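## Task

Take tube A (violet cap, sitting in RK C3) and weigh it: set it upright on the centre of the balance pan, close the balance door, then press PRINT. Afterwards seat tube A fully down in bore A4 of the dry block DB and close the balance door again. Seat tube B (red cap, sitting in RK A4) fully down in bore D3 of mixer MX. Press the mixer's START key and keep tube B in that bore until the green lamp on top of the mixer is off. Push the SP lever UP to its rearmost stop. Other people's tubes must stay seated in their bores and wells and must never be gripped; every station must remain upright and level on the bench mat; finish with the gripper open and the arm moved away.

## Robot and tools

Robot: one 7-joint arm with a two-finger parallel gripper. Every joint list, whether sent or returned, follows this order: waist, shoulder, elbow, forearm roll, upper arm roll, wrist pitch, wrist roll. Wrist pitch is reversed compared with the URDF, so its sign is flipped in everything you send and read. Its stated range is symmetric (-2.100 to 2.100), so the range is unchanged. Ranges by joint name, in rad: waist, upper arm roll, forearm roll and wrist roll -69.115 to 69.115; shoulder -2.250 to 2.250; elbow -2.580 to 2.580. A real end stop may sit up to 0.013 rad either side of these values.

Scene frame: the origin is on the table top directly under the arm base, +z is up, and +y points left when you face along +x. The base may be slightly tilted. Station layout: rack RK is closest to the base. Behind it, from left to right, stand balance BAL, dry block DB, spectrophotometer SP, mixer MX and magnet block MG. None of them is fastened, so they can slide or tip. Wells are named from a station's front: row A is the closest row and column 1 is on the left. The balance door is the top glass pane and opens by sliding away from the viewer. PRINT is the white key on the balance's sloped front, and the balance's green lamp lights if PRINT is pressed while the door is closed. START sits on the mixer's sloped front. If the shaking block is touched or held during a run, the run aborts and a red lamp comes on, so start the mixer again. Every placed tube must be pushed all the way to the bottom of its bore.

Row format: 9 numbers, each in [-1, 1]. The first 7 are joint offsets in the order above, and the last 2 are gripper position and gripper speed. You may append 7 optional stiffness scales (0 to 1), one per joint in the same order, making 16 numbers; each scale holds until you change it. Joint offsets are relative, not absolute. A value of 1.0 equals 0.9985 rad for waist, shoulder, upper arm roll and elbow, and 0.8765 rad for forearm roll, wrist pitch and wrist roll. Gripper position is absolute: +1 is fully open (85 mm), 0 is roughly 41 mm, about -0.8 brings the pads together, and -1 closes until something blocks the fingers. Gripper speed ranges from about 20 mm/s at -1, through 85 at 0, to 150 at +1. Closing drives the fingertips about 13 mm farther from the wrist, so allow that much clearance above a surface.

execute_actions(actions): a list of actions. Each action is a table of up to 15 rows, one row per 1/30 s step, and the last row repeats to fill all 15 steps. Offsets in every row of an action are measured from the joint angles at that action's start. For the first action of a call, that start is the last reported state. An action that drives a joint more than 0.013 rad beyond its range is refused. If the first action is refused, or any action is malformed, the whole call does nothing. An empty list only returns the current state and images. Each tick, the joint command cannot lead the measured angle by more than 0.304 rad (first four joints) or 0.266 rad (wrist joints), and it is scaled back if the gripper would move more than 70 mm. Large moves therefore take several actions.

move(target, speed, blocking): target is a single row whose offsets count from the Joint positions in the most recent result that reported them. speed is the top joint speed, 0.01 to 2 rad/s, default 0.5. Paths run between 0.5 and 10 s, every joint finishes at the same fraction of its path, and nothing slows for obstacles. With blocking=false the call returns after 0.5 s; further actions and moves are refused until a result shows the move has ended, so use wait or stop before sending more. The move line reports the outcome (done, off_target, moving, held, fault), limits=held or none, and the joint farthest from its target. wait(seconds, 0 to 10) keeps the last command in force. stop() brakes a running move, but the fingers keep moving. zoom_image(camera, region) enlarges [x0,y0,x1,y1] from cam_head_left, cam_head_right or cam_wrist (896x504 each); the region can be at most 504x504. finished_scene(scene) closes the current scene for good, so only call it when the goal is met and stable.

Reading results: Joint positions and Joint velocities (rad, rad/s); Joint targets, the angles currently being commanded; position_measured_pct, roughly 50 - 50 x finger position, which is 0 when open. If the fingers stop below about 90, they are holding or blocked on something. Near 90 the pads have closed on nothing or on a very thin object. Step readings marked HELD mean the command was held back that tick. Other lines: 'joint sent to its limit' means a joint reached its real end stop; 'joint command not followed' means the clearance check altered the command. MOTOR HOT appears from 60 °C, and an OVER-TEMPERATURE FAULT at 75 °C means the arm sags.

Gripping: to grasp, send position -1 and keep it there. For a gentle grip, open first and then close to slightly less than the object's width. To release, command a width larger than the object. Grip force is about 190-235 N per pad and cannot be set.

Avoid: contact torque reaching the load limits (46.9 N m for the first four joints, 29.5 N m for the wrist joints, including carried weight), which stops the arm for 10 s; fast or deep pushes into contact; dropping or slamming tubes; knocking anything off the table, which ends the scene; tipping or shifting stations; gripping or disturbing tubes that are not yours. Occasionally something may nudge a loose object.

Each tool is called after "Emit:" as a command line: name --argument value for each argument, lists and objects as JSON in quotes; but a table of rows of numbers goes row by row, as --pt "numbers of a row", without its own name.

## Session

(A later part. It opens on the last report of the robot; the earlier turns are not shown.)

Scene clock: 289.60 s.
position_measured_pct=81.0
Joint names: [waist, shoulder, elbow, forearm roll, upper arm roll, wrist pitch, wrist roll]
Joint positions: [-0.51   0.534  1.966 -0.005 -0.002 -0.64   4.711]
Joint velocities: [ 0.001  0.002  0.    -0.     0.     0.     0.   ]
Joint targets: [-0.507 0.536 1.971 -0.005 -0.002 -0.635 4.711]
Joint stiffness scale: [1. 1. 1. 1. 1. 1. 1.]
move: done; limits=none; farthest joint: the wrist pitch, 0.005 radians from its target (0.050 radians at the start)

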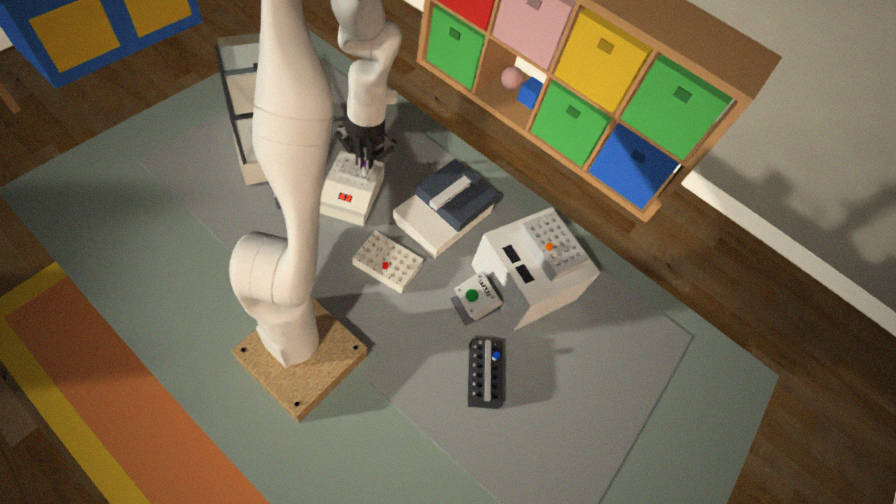

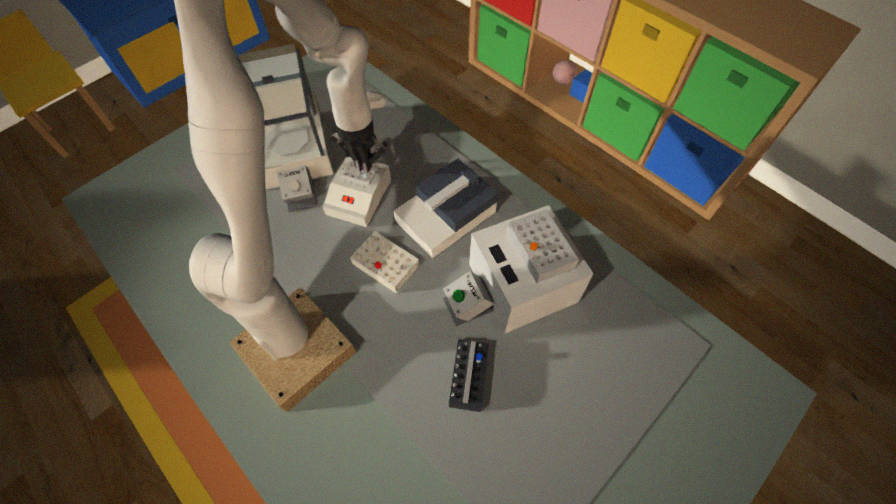

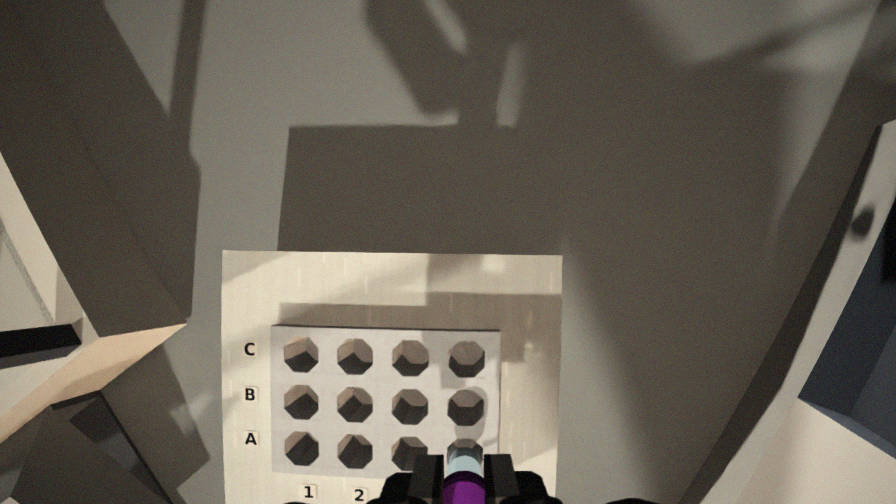

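Emit:
move --target '[0,0.017,0,0,0,0.023,0,-0.68,0]' --speed 0.04

Emit:
zoom_image --camera "cam_wrist" --region '[380,400,560,504]'

Scene clock: 298.93 s.
position_measured_pct=81.0
Joint names: [waist, shoulder, elbow, forearm roll, upper arm roll, wrist pitch, wrist roll]
Joint positions: [-0.51   0.549  1.966 -0.005 -0.002 -0.628  4.711]
Joint velocities: [-0.     0.002  0.     0.     0.     0.002 -0.001]
Joint targets: [-0.510 0.551 1.966 -0.005 -0.002 -0.620 4.711]
Joint stiffness scale: [1. 1. 1. 1. 1. 1. 1.]
move: done; limits=none; farthest joint: the wrist pitch, 0.008 radians from its target (0.020 radians at the start)

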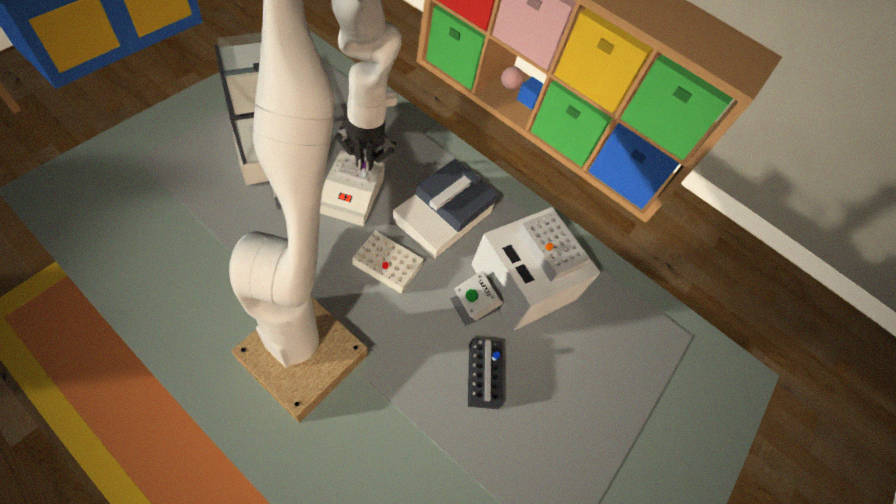

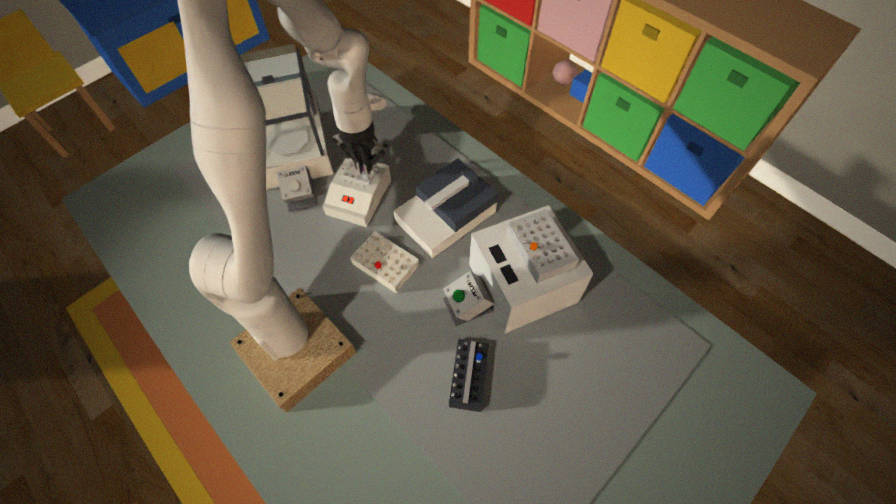

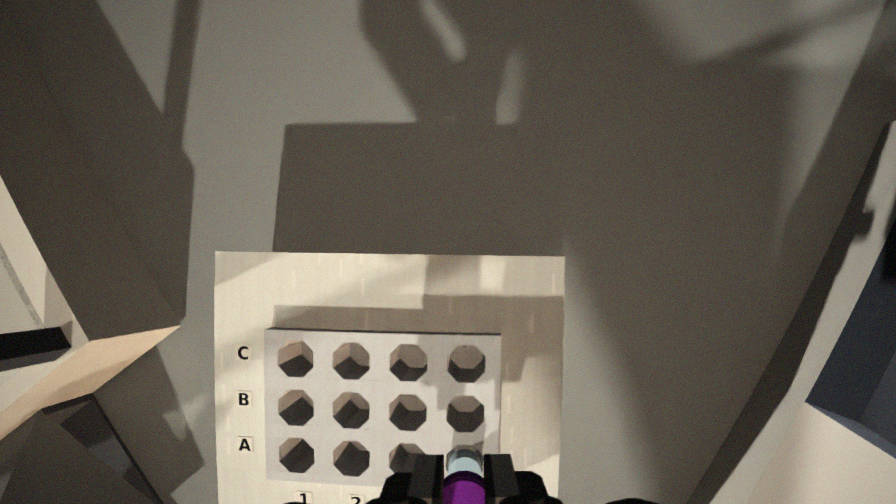

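Region (380, 400, 560, 504) of cam_wrist's 896x504 image, scaled by 2.800; it fills the top 291 rows of this view, and the rest is white.

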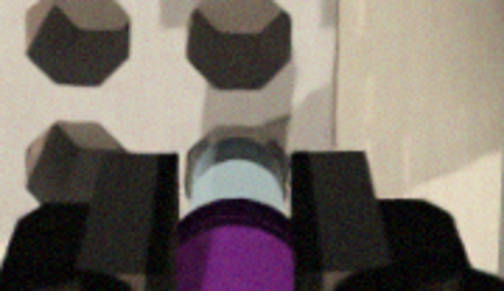

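Looks entering. Descend 12 mm.

Emit:
move --target '[0,0.027,0.015,0,0,0.048,0,-0.68,0]' --speed 0.04

Emit:
zoom_image --camera "cam_wrist" --region '[380,400,560,504]'

Scene clock: 305.80 s.
position_measured_pct=81.0
Joint names: [waist, shoulder, elbow, forearm roll, upper arm roll, wrist pitch, wrist roll]
Joint positions: [-0.51   0.573  1.977 -0.005 -0.002 -0.593  4.711]
Joint velocities: [-0.     0.005  0.    -0.     0.     0.002 -0.   ]
Joint targets: [-0.510 0.576 1.981 -0.005 -0.002 -0.586 4.711]
Joint stiffness scale: [1. 1. 1. 1. 1. 1. 1.]
move: done; limits=none; farthest joint: the wrist pitch, 0.007 radians from its target (0.042 radians at the start)

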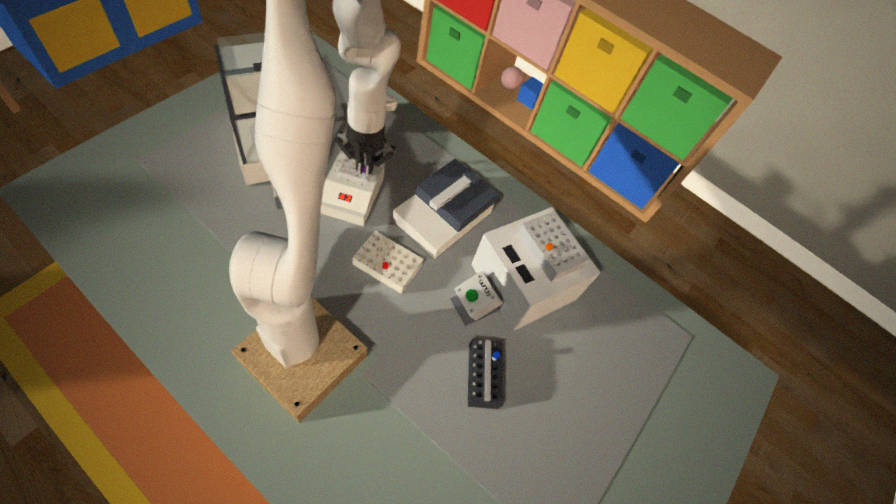

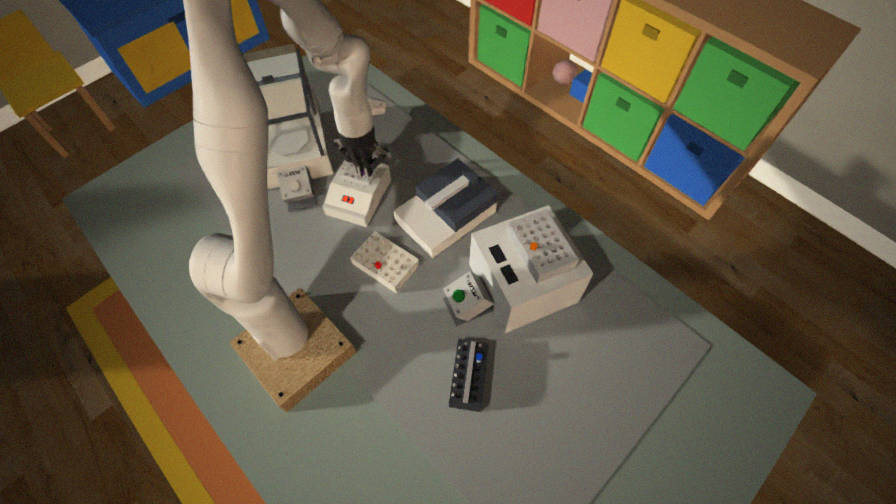

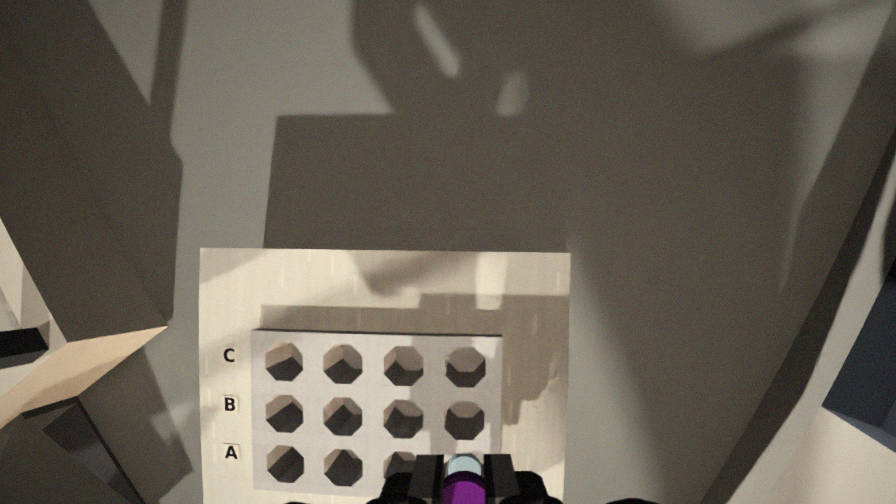

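Region (380, 400, 560, 504) of cam_wrist's 896x504 image, scaled by 2.800; it fills the top 291 rows of this view, and the rest is white.

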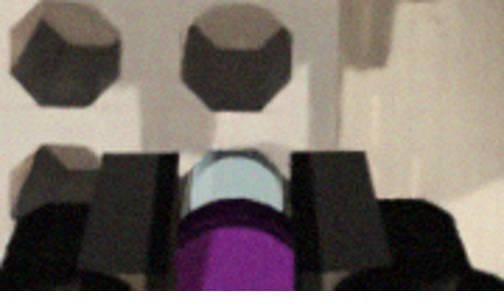

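In. Continue.

Emit:
move --target '[0,0.027,0.015,0,0,0.046,0,-0.68,0]' --speed 0.04

Scene clock: 309.03 s.
position_measured_pct=81.0
Joint names: [waist, shoulder, elbow, forearm roll, upper arm roll, wrist pitch, wrist roll]
Joint positions: [-0.51   0.597  1.987 -0.005 -0.002 -0.558  4.711]
Joint velocities: [-0.001  0.003 -0.    -0.     0.     0.001 -0.   ]
Joint targets: [-0.510 0.600 1.992 -0.005 -0.002 -0.552 4.711]
Joint stiffness scale: [1. 1. 1. 1. 1. 1. 1.]
move: done; limits=none; farthest joint: the elbow, 0.005 radians from its target (0.015 radians at the start)

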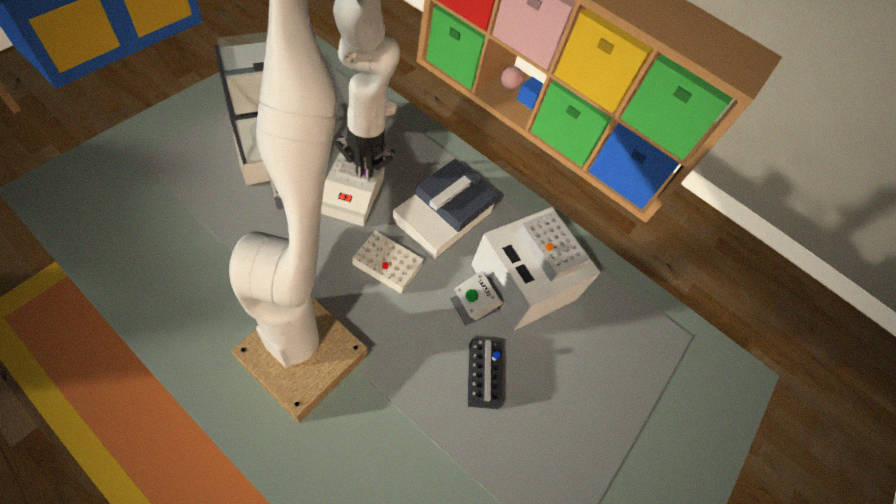

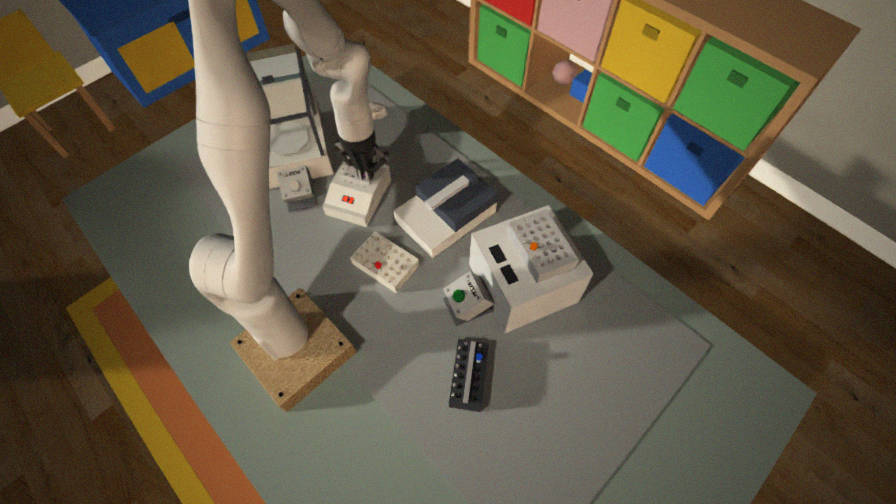

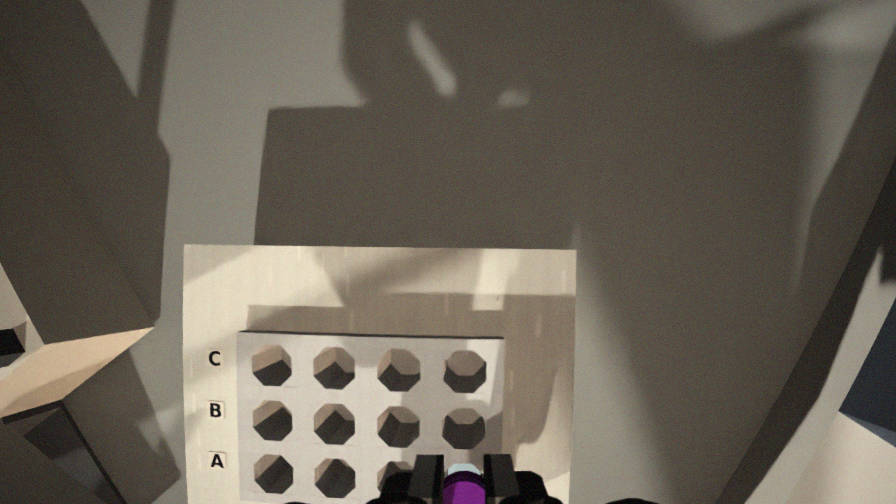

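Emit:
move --target '[0,0,0,0,0,0,0,-0.3,0]'

Emit:
move --target '[0,-0.037,-0.02,0,0,-0.063,0,-0.3,0]' --speed 0.15

Emit:
move --target '[0,0,0,0,0,0,0,-1,1]'

Emit:
move --target '[0,0.03,0.016,0,0,0.05,0,-1,1]' --speed 0.04

Scene clock: 313.53 s.
position_measured_pct=65.1
Joint names: [waist, shoulder, elbow, forearm roll, upper arm roll, wrist pitch, wrist roll]
Joint positions: [-0.51   0.597  1.987 -0.005 -0.002 -0.558  4.711]
Joint velocities: [-0.     0.001  0.     0.    -0.     0.    -0.   ]
Joint targets: [-0.510 0.597 1.987 -0.005 -0.002 -0.558 4.711]
Joint stiffness scale: [1. 1. 1. 1. 1. 1. 1.]
move: done; limits=none; farthest joint: the waist, 0.000 radians from its target (0.000 radians at the start)

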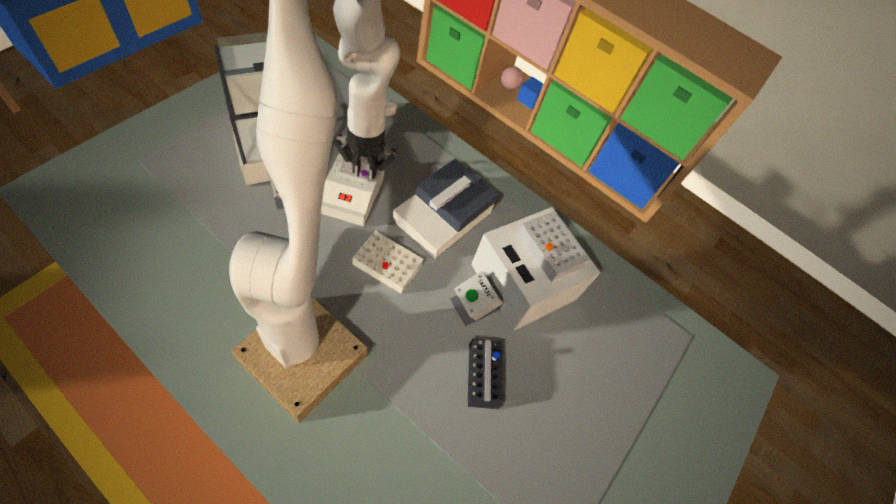

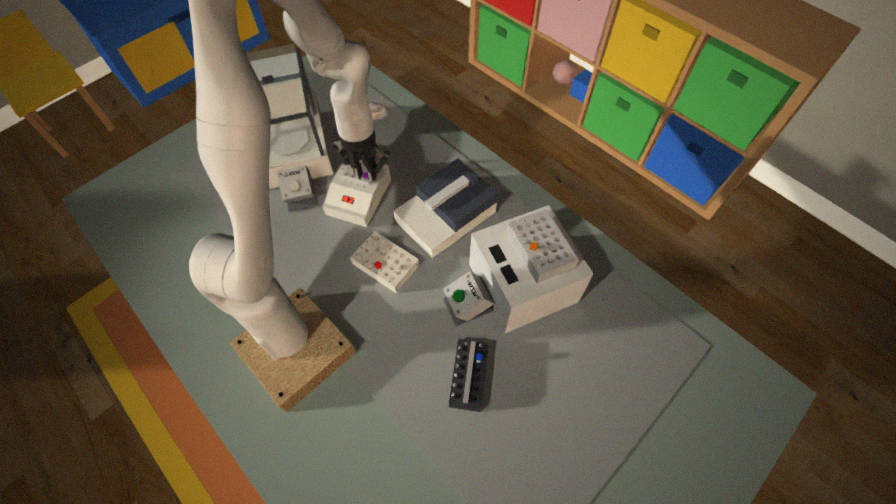

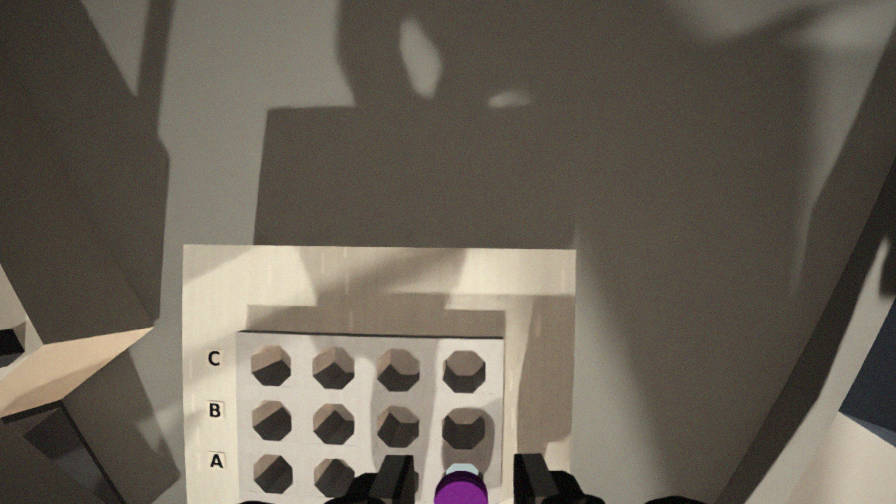

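Scene clock: 314.40 s.
position_measured_pct=65.1
Joint names: [waist, shoulder, elbow, forearm roll, upper arm roll, wrist pitch, wrist roll]
Joint positions: [-0.51   0.563  1.972 -0.005 -0.002 -0.608  4.711]
Joint velocities: [ 0.    -0.003 -0.     0.    -0.     0.001  0.   ]
Joint targets: [-0.510 0.561 1.967 -0.005 -0.002 -0.613 4.711]
Joint stiffness scale: [1. 1. 1. 1. 1. 1. 1.]
move: done; limits=none; farthest joint: the wrist pitch, 0.006 radians from its target (0.055 radians at the start)

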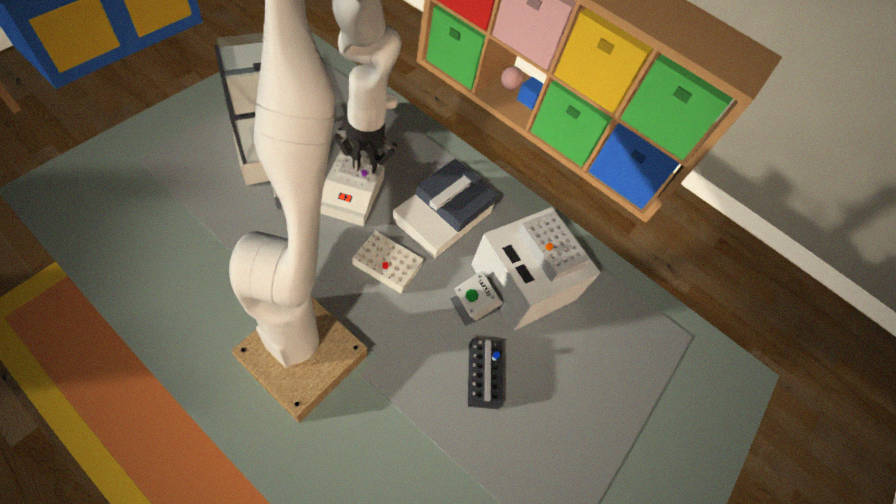

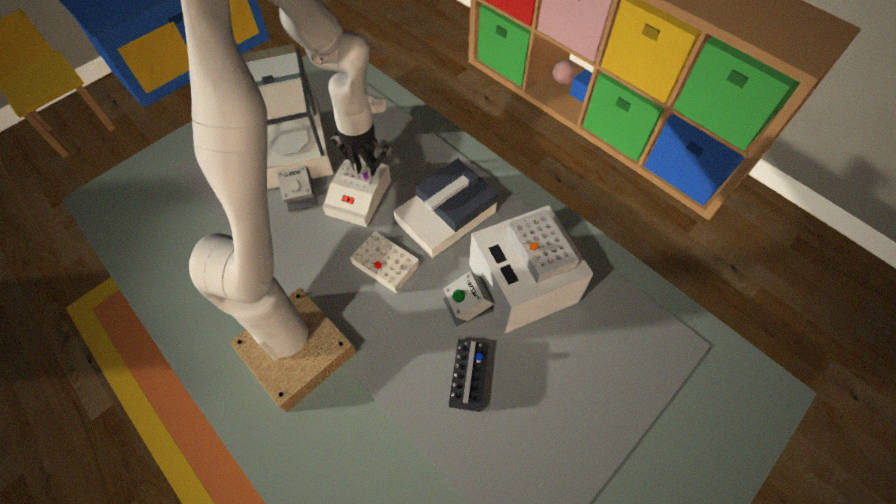

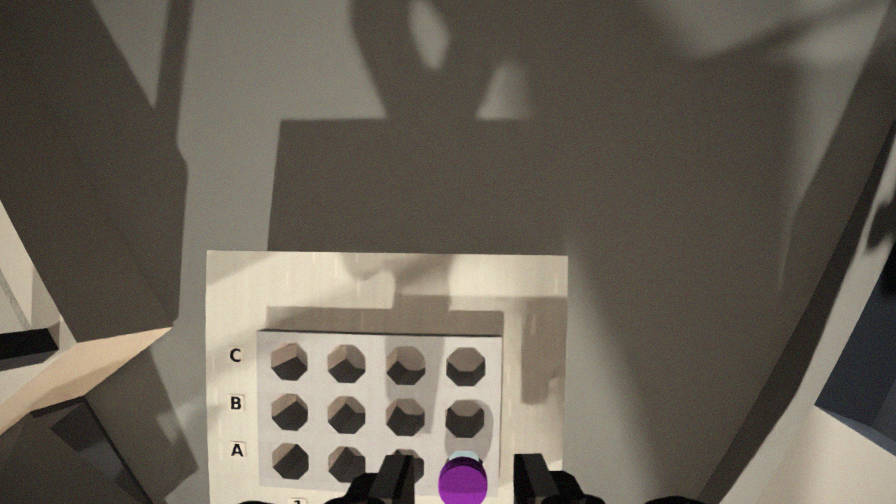

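Scene clock: 314.90 s.
position_measured_pct=91.7
Joint names: [waist, shoulder, elbow, forearm roll, upper arm roll, wrist pitch, wrist roll]
Joint positions: [-0.51   0.563  1.972 -0.005 -0.002 -0.608  4.711]
Joint velocities: [ 0.    -0.001 -0.    -0.    -0.     0.    -0.   ]
Joint targets: [-0.510 0.563 1.972 -0.005 -0.002 -0.608 4.711]
Joint stiffness scale: [1. 1. 1. 1. 1. 1. 1.]
move: done; limits=none; farthest joint: the waist, 0.000 radians from its target (0.000 radians at the start)

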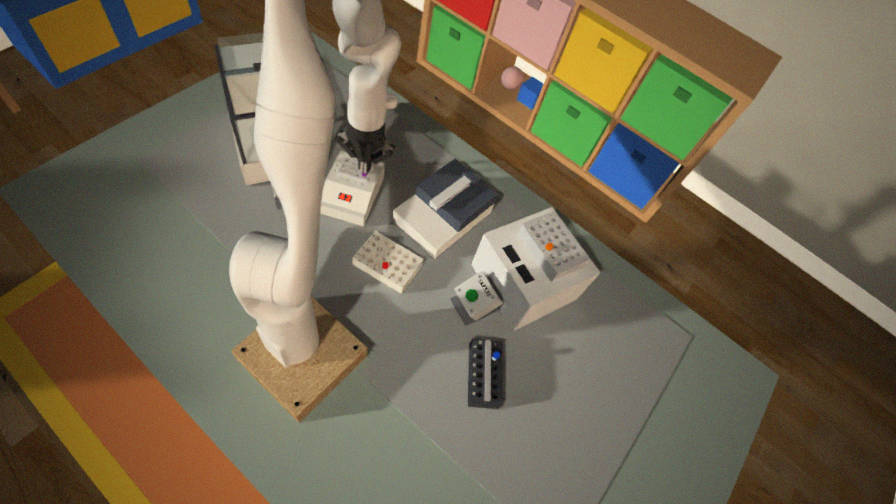

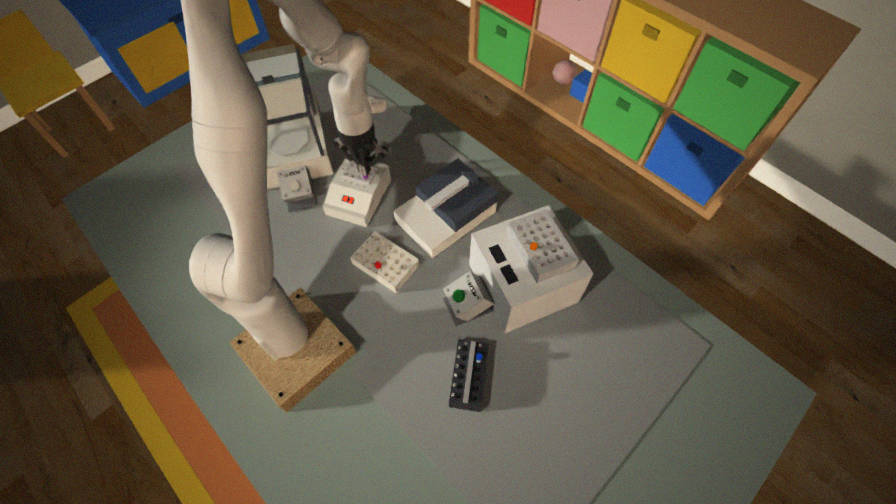

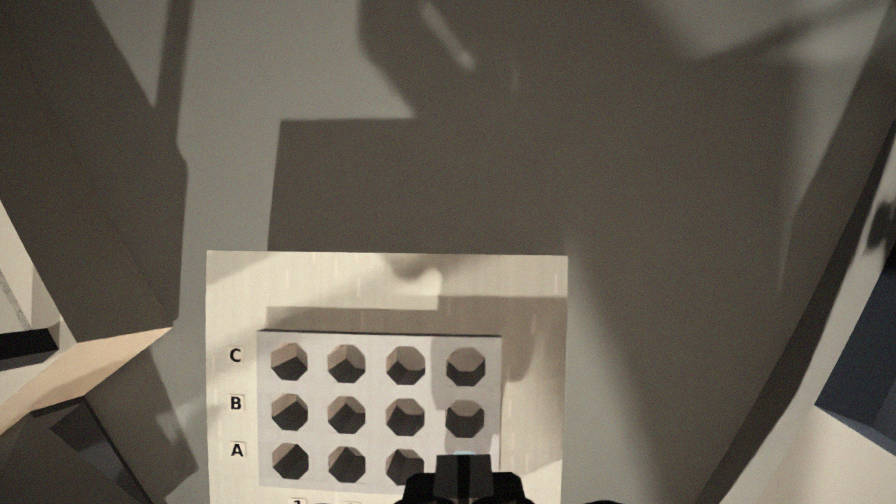

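Scene clock: 316.23 s.
position_measured_pct=91.7
Joint names: [waist, shoulder, elbow, forearm roll, upper arm roll, wrist pitch, wrist roll]
Joint positions: [-0.51   0.572  1.979 -0.005 -0.002 -0.582  4.711]
Joint velocities: [ 0.     0.001 -0.    -0.    -0.001 -0.001  0.   ]
Joint targets: [-0.510 0.593 1.988 -0.005 -0.002 -0.564 4.711]
Joint stiffness scale: [1. 1. 1. 1. 1. 1. 1.]
move: off_target; limits=none; farthest joint: the shoulder, 0.021 radians from its target (0.030 radians at the start)

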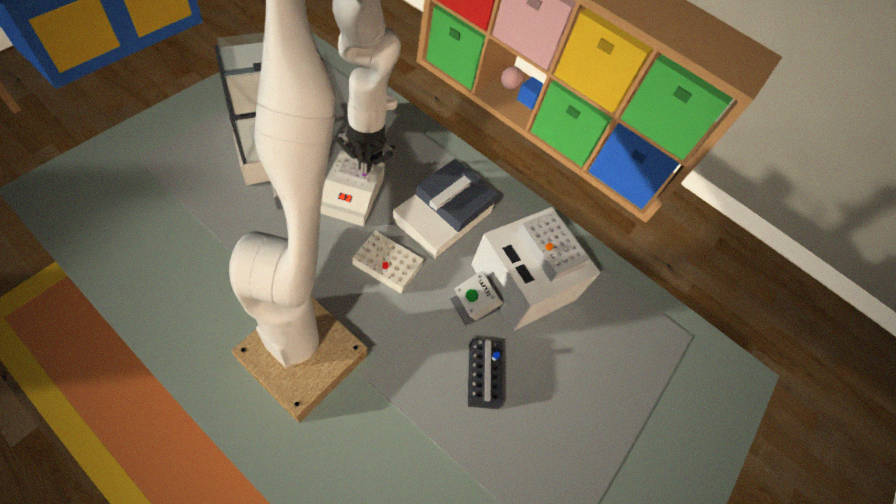

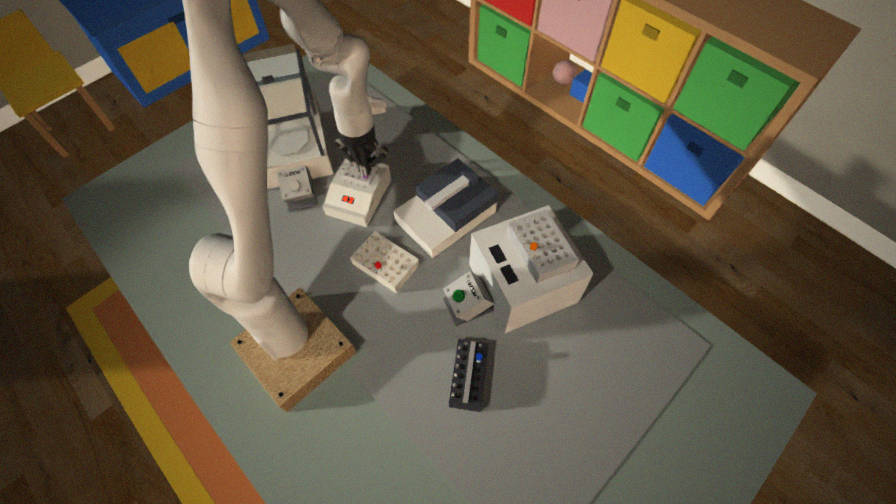

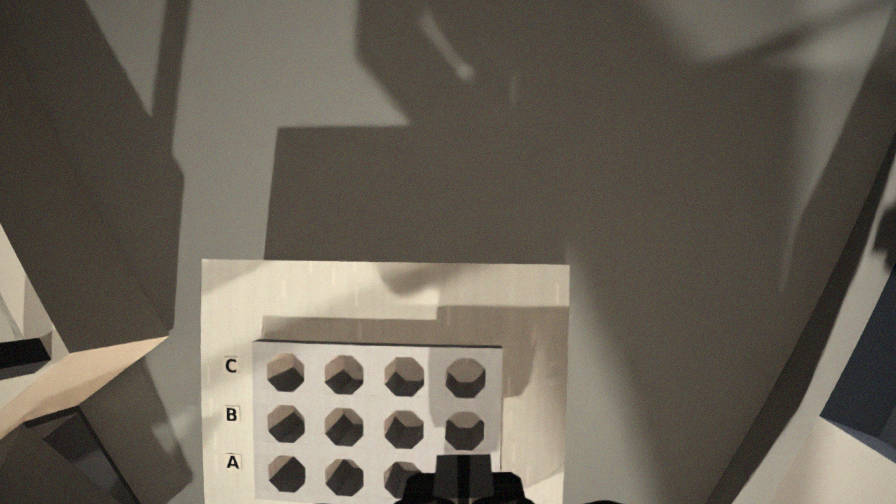

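Emit:
move --target '[0,-0.306,-0.271,0,0,-0.665,0,0,1]' --speed 0.7

Emit:
move --target '[-0.481,0.267,-0.347,0,0,-0.096,0.13,0,1]' --speed 0.7

Emit:
move --target '[-0.008,0.177,-0.212,0,0,-0.044,-0.04,0,1]' --speed 0.3

Scene clock: 322.37 s.
position_measured_pct=50.0
Joint names: [waist, shoulder, elbow, forearm roll, upper arm roll, wrist pitch, wrist roll]
Joint positions: [-0.51   0.269  1.713 -0.005 -0.002 -1.159  4.711]
Joint velocities: [-0.    -0.001  0.     0.     0.     0.     0.001]
Joint targets: [-0.510 0.267 1.708 -0.005 -0.002 -1.165 4.711]
Joint stiffness scale: [1. 1. 1. 1. 1. 1. 1.]
move: done; limits=none; farthest joint: the wrist pitch, 0.005 radians from its target (0.583 radians at the start)

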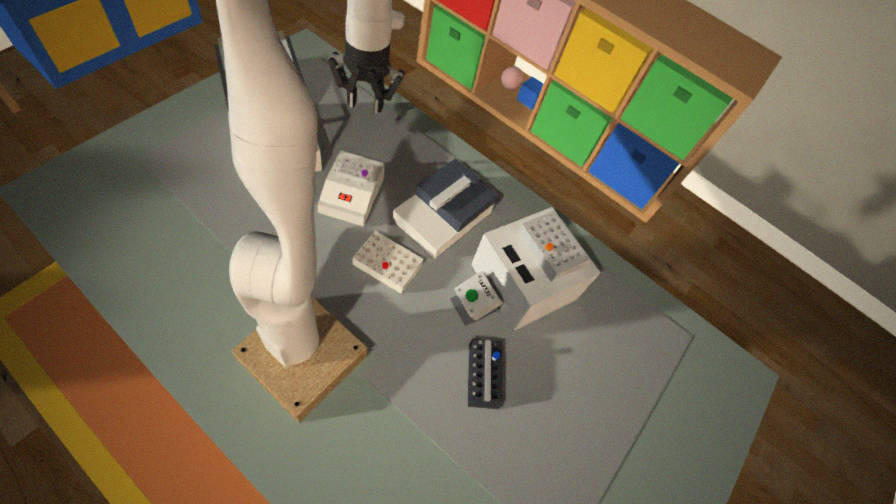

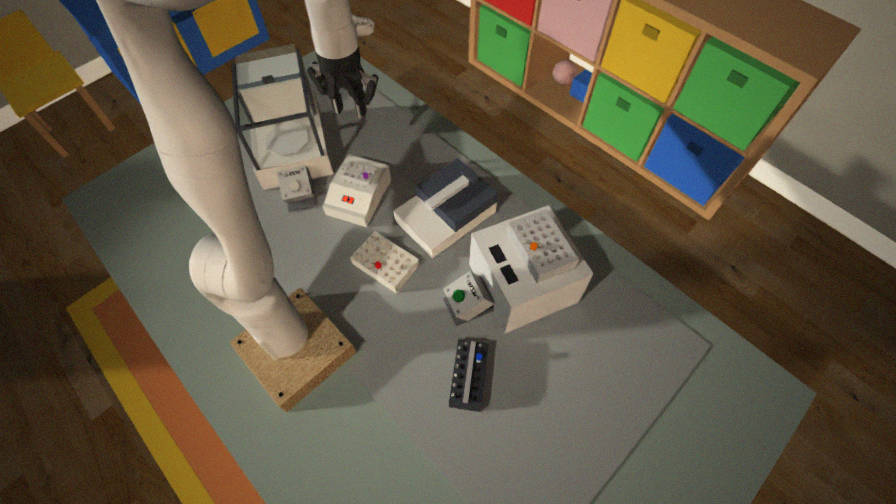

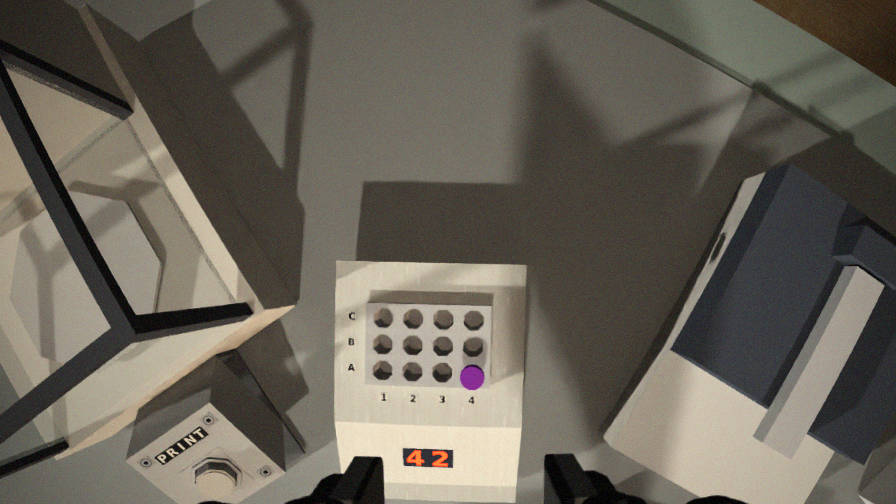

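Scene clock: 323.77 s.
position_measured_pct=50.0
Joint names: [waist, shoulder, elbow, forearm roll, upper arm roll, wrist pitch, wrist roll]
Joint positions: [-0.987  0.534  1.371 -0.005 -0.002 -1.238  4.816]
Joint velocities: [-0.003  0.002 -0.     0.     0.     0.    -0.001]
Joint targets: [-0.990 0.536 1.366 -0.005 -0.002 -1.244 4.825]
Joint stiffness scale: [1. 1. 1. 1. 1. 1. 1.]
move: done; limits=none; farthest joint: the wrist roll, 0.009 radians from its target (0.114 radians at the start)

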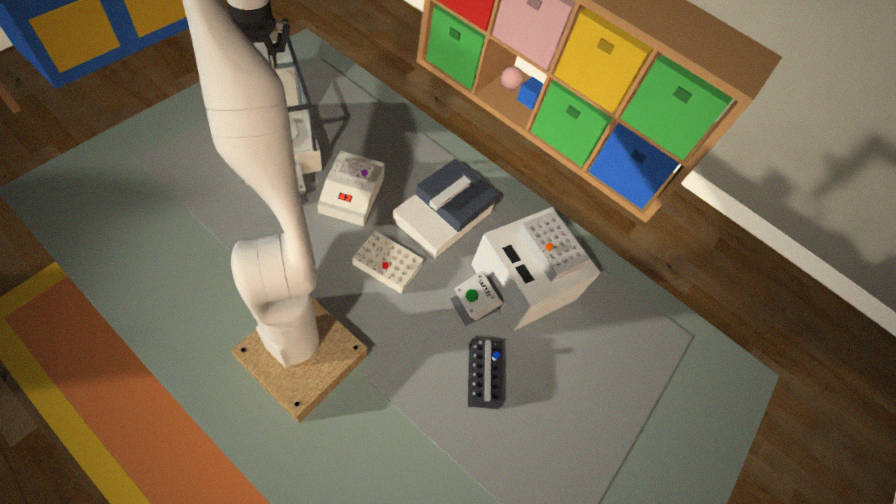

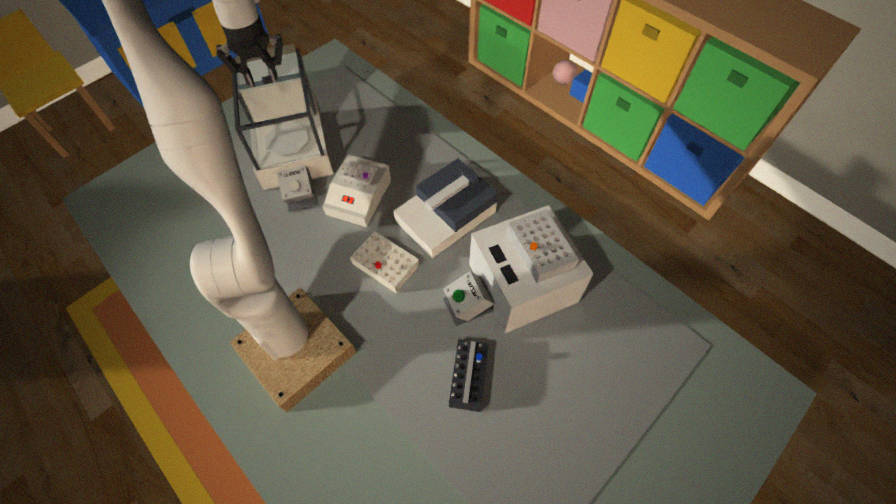

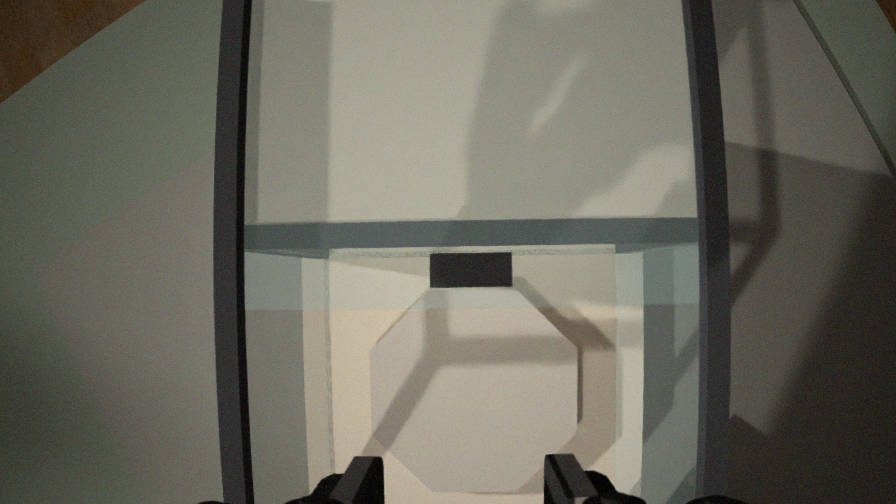

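Scene clock: 325.00 s.
position_measured_pct=50.0
Joint names: [waist, shoulder, elbow, forearm roll, upper arm roll, wrist pitch, wrist roll]
Joint positions: [-0.993  0.708  1.164 -0.005 -0.002 -1.272  4.79 ]
Joint velocities: [ 0.001  0.002 -0.001  0.    -0.    -0.001  0.002]
Joint targets: [-0.995 0.710 1.160 -0.005 -0.002 -1.277 4.781]
Joint stiffness scale: [1. 1. 1. 1. 1. 1. 1.]
move: done; limits=none; farthest joint: the wrist roll, 0.009 radians from its target (0.035 radians at the start)

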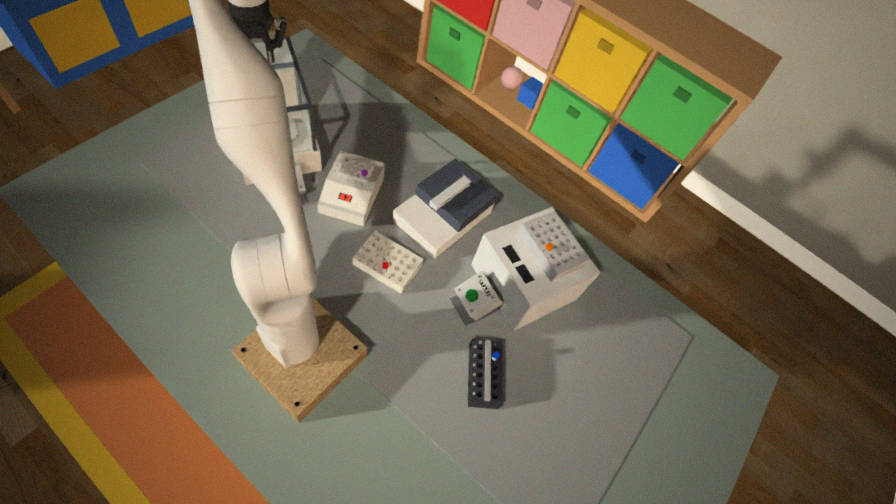

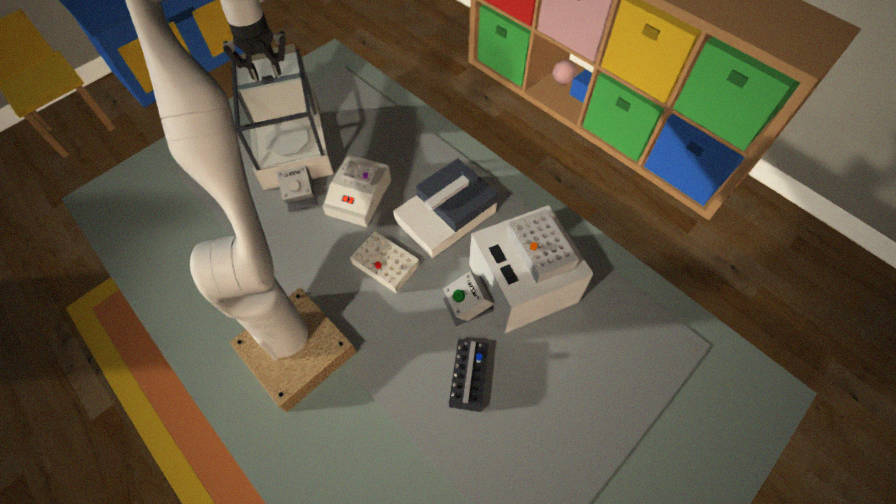

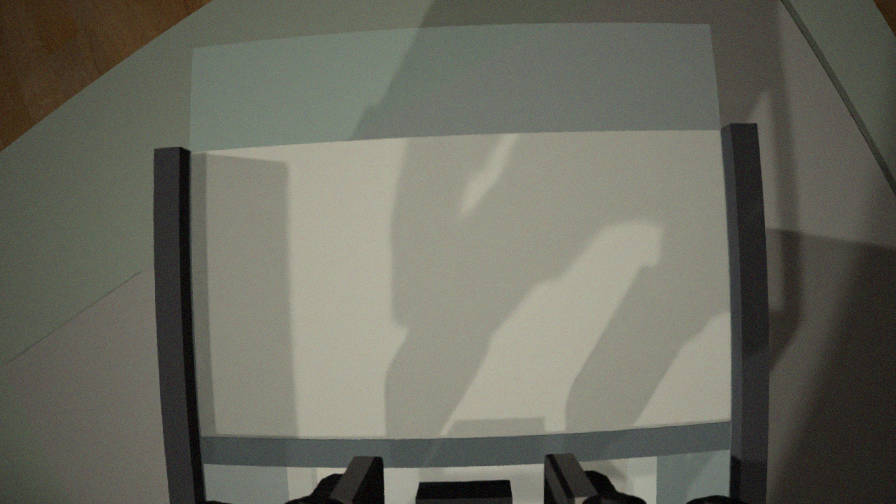

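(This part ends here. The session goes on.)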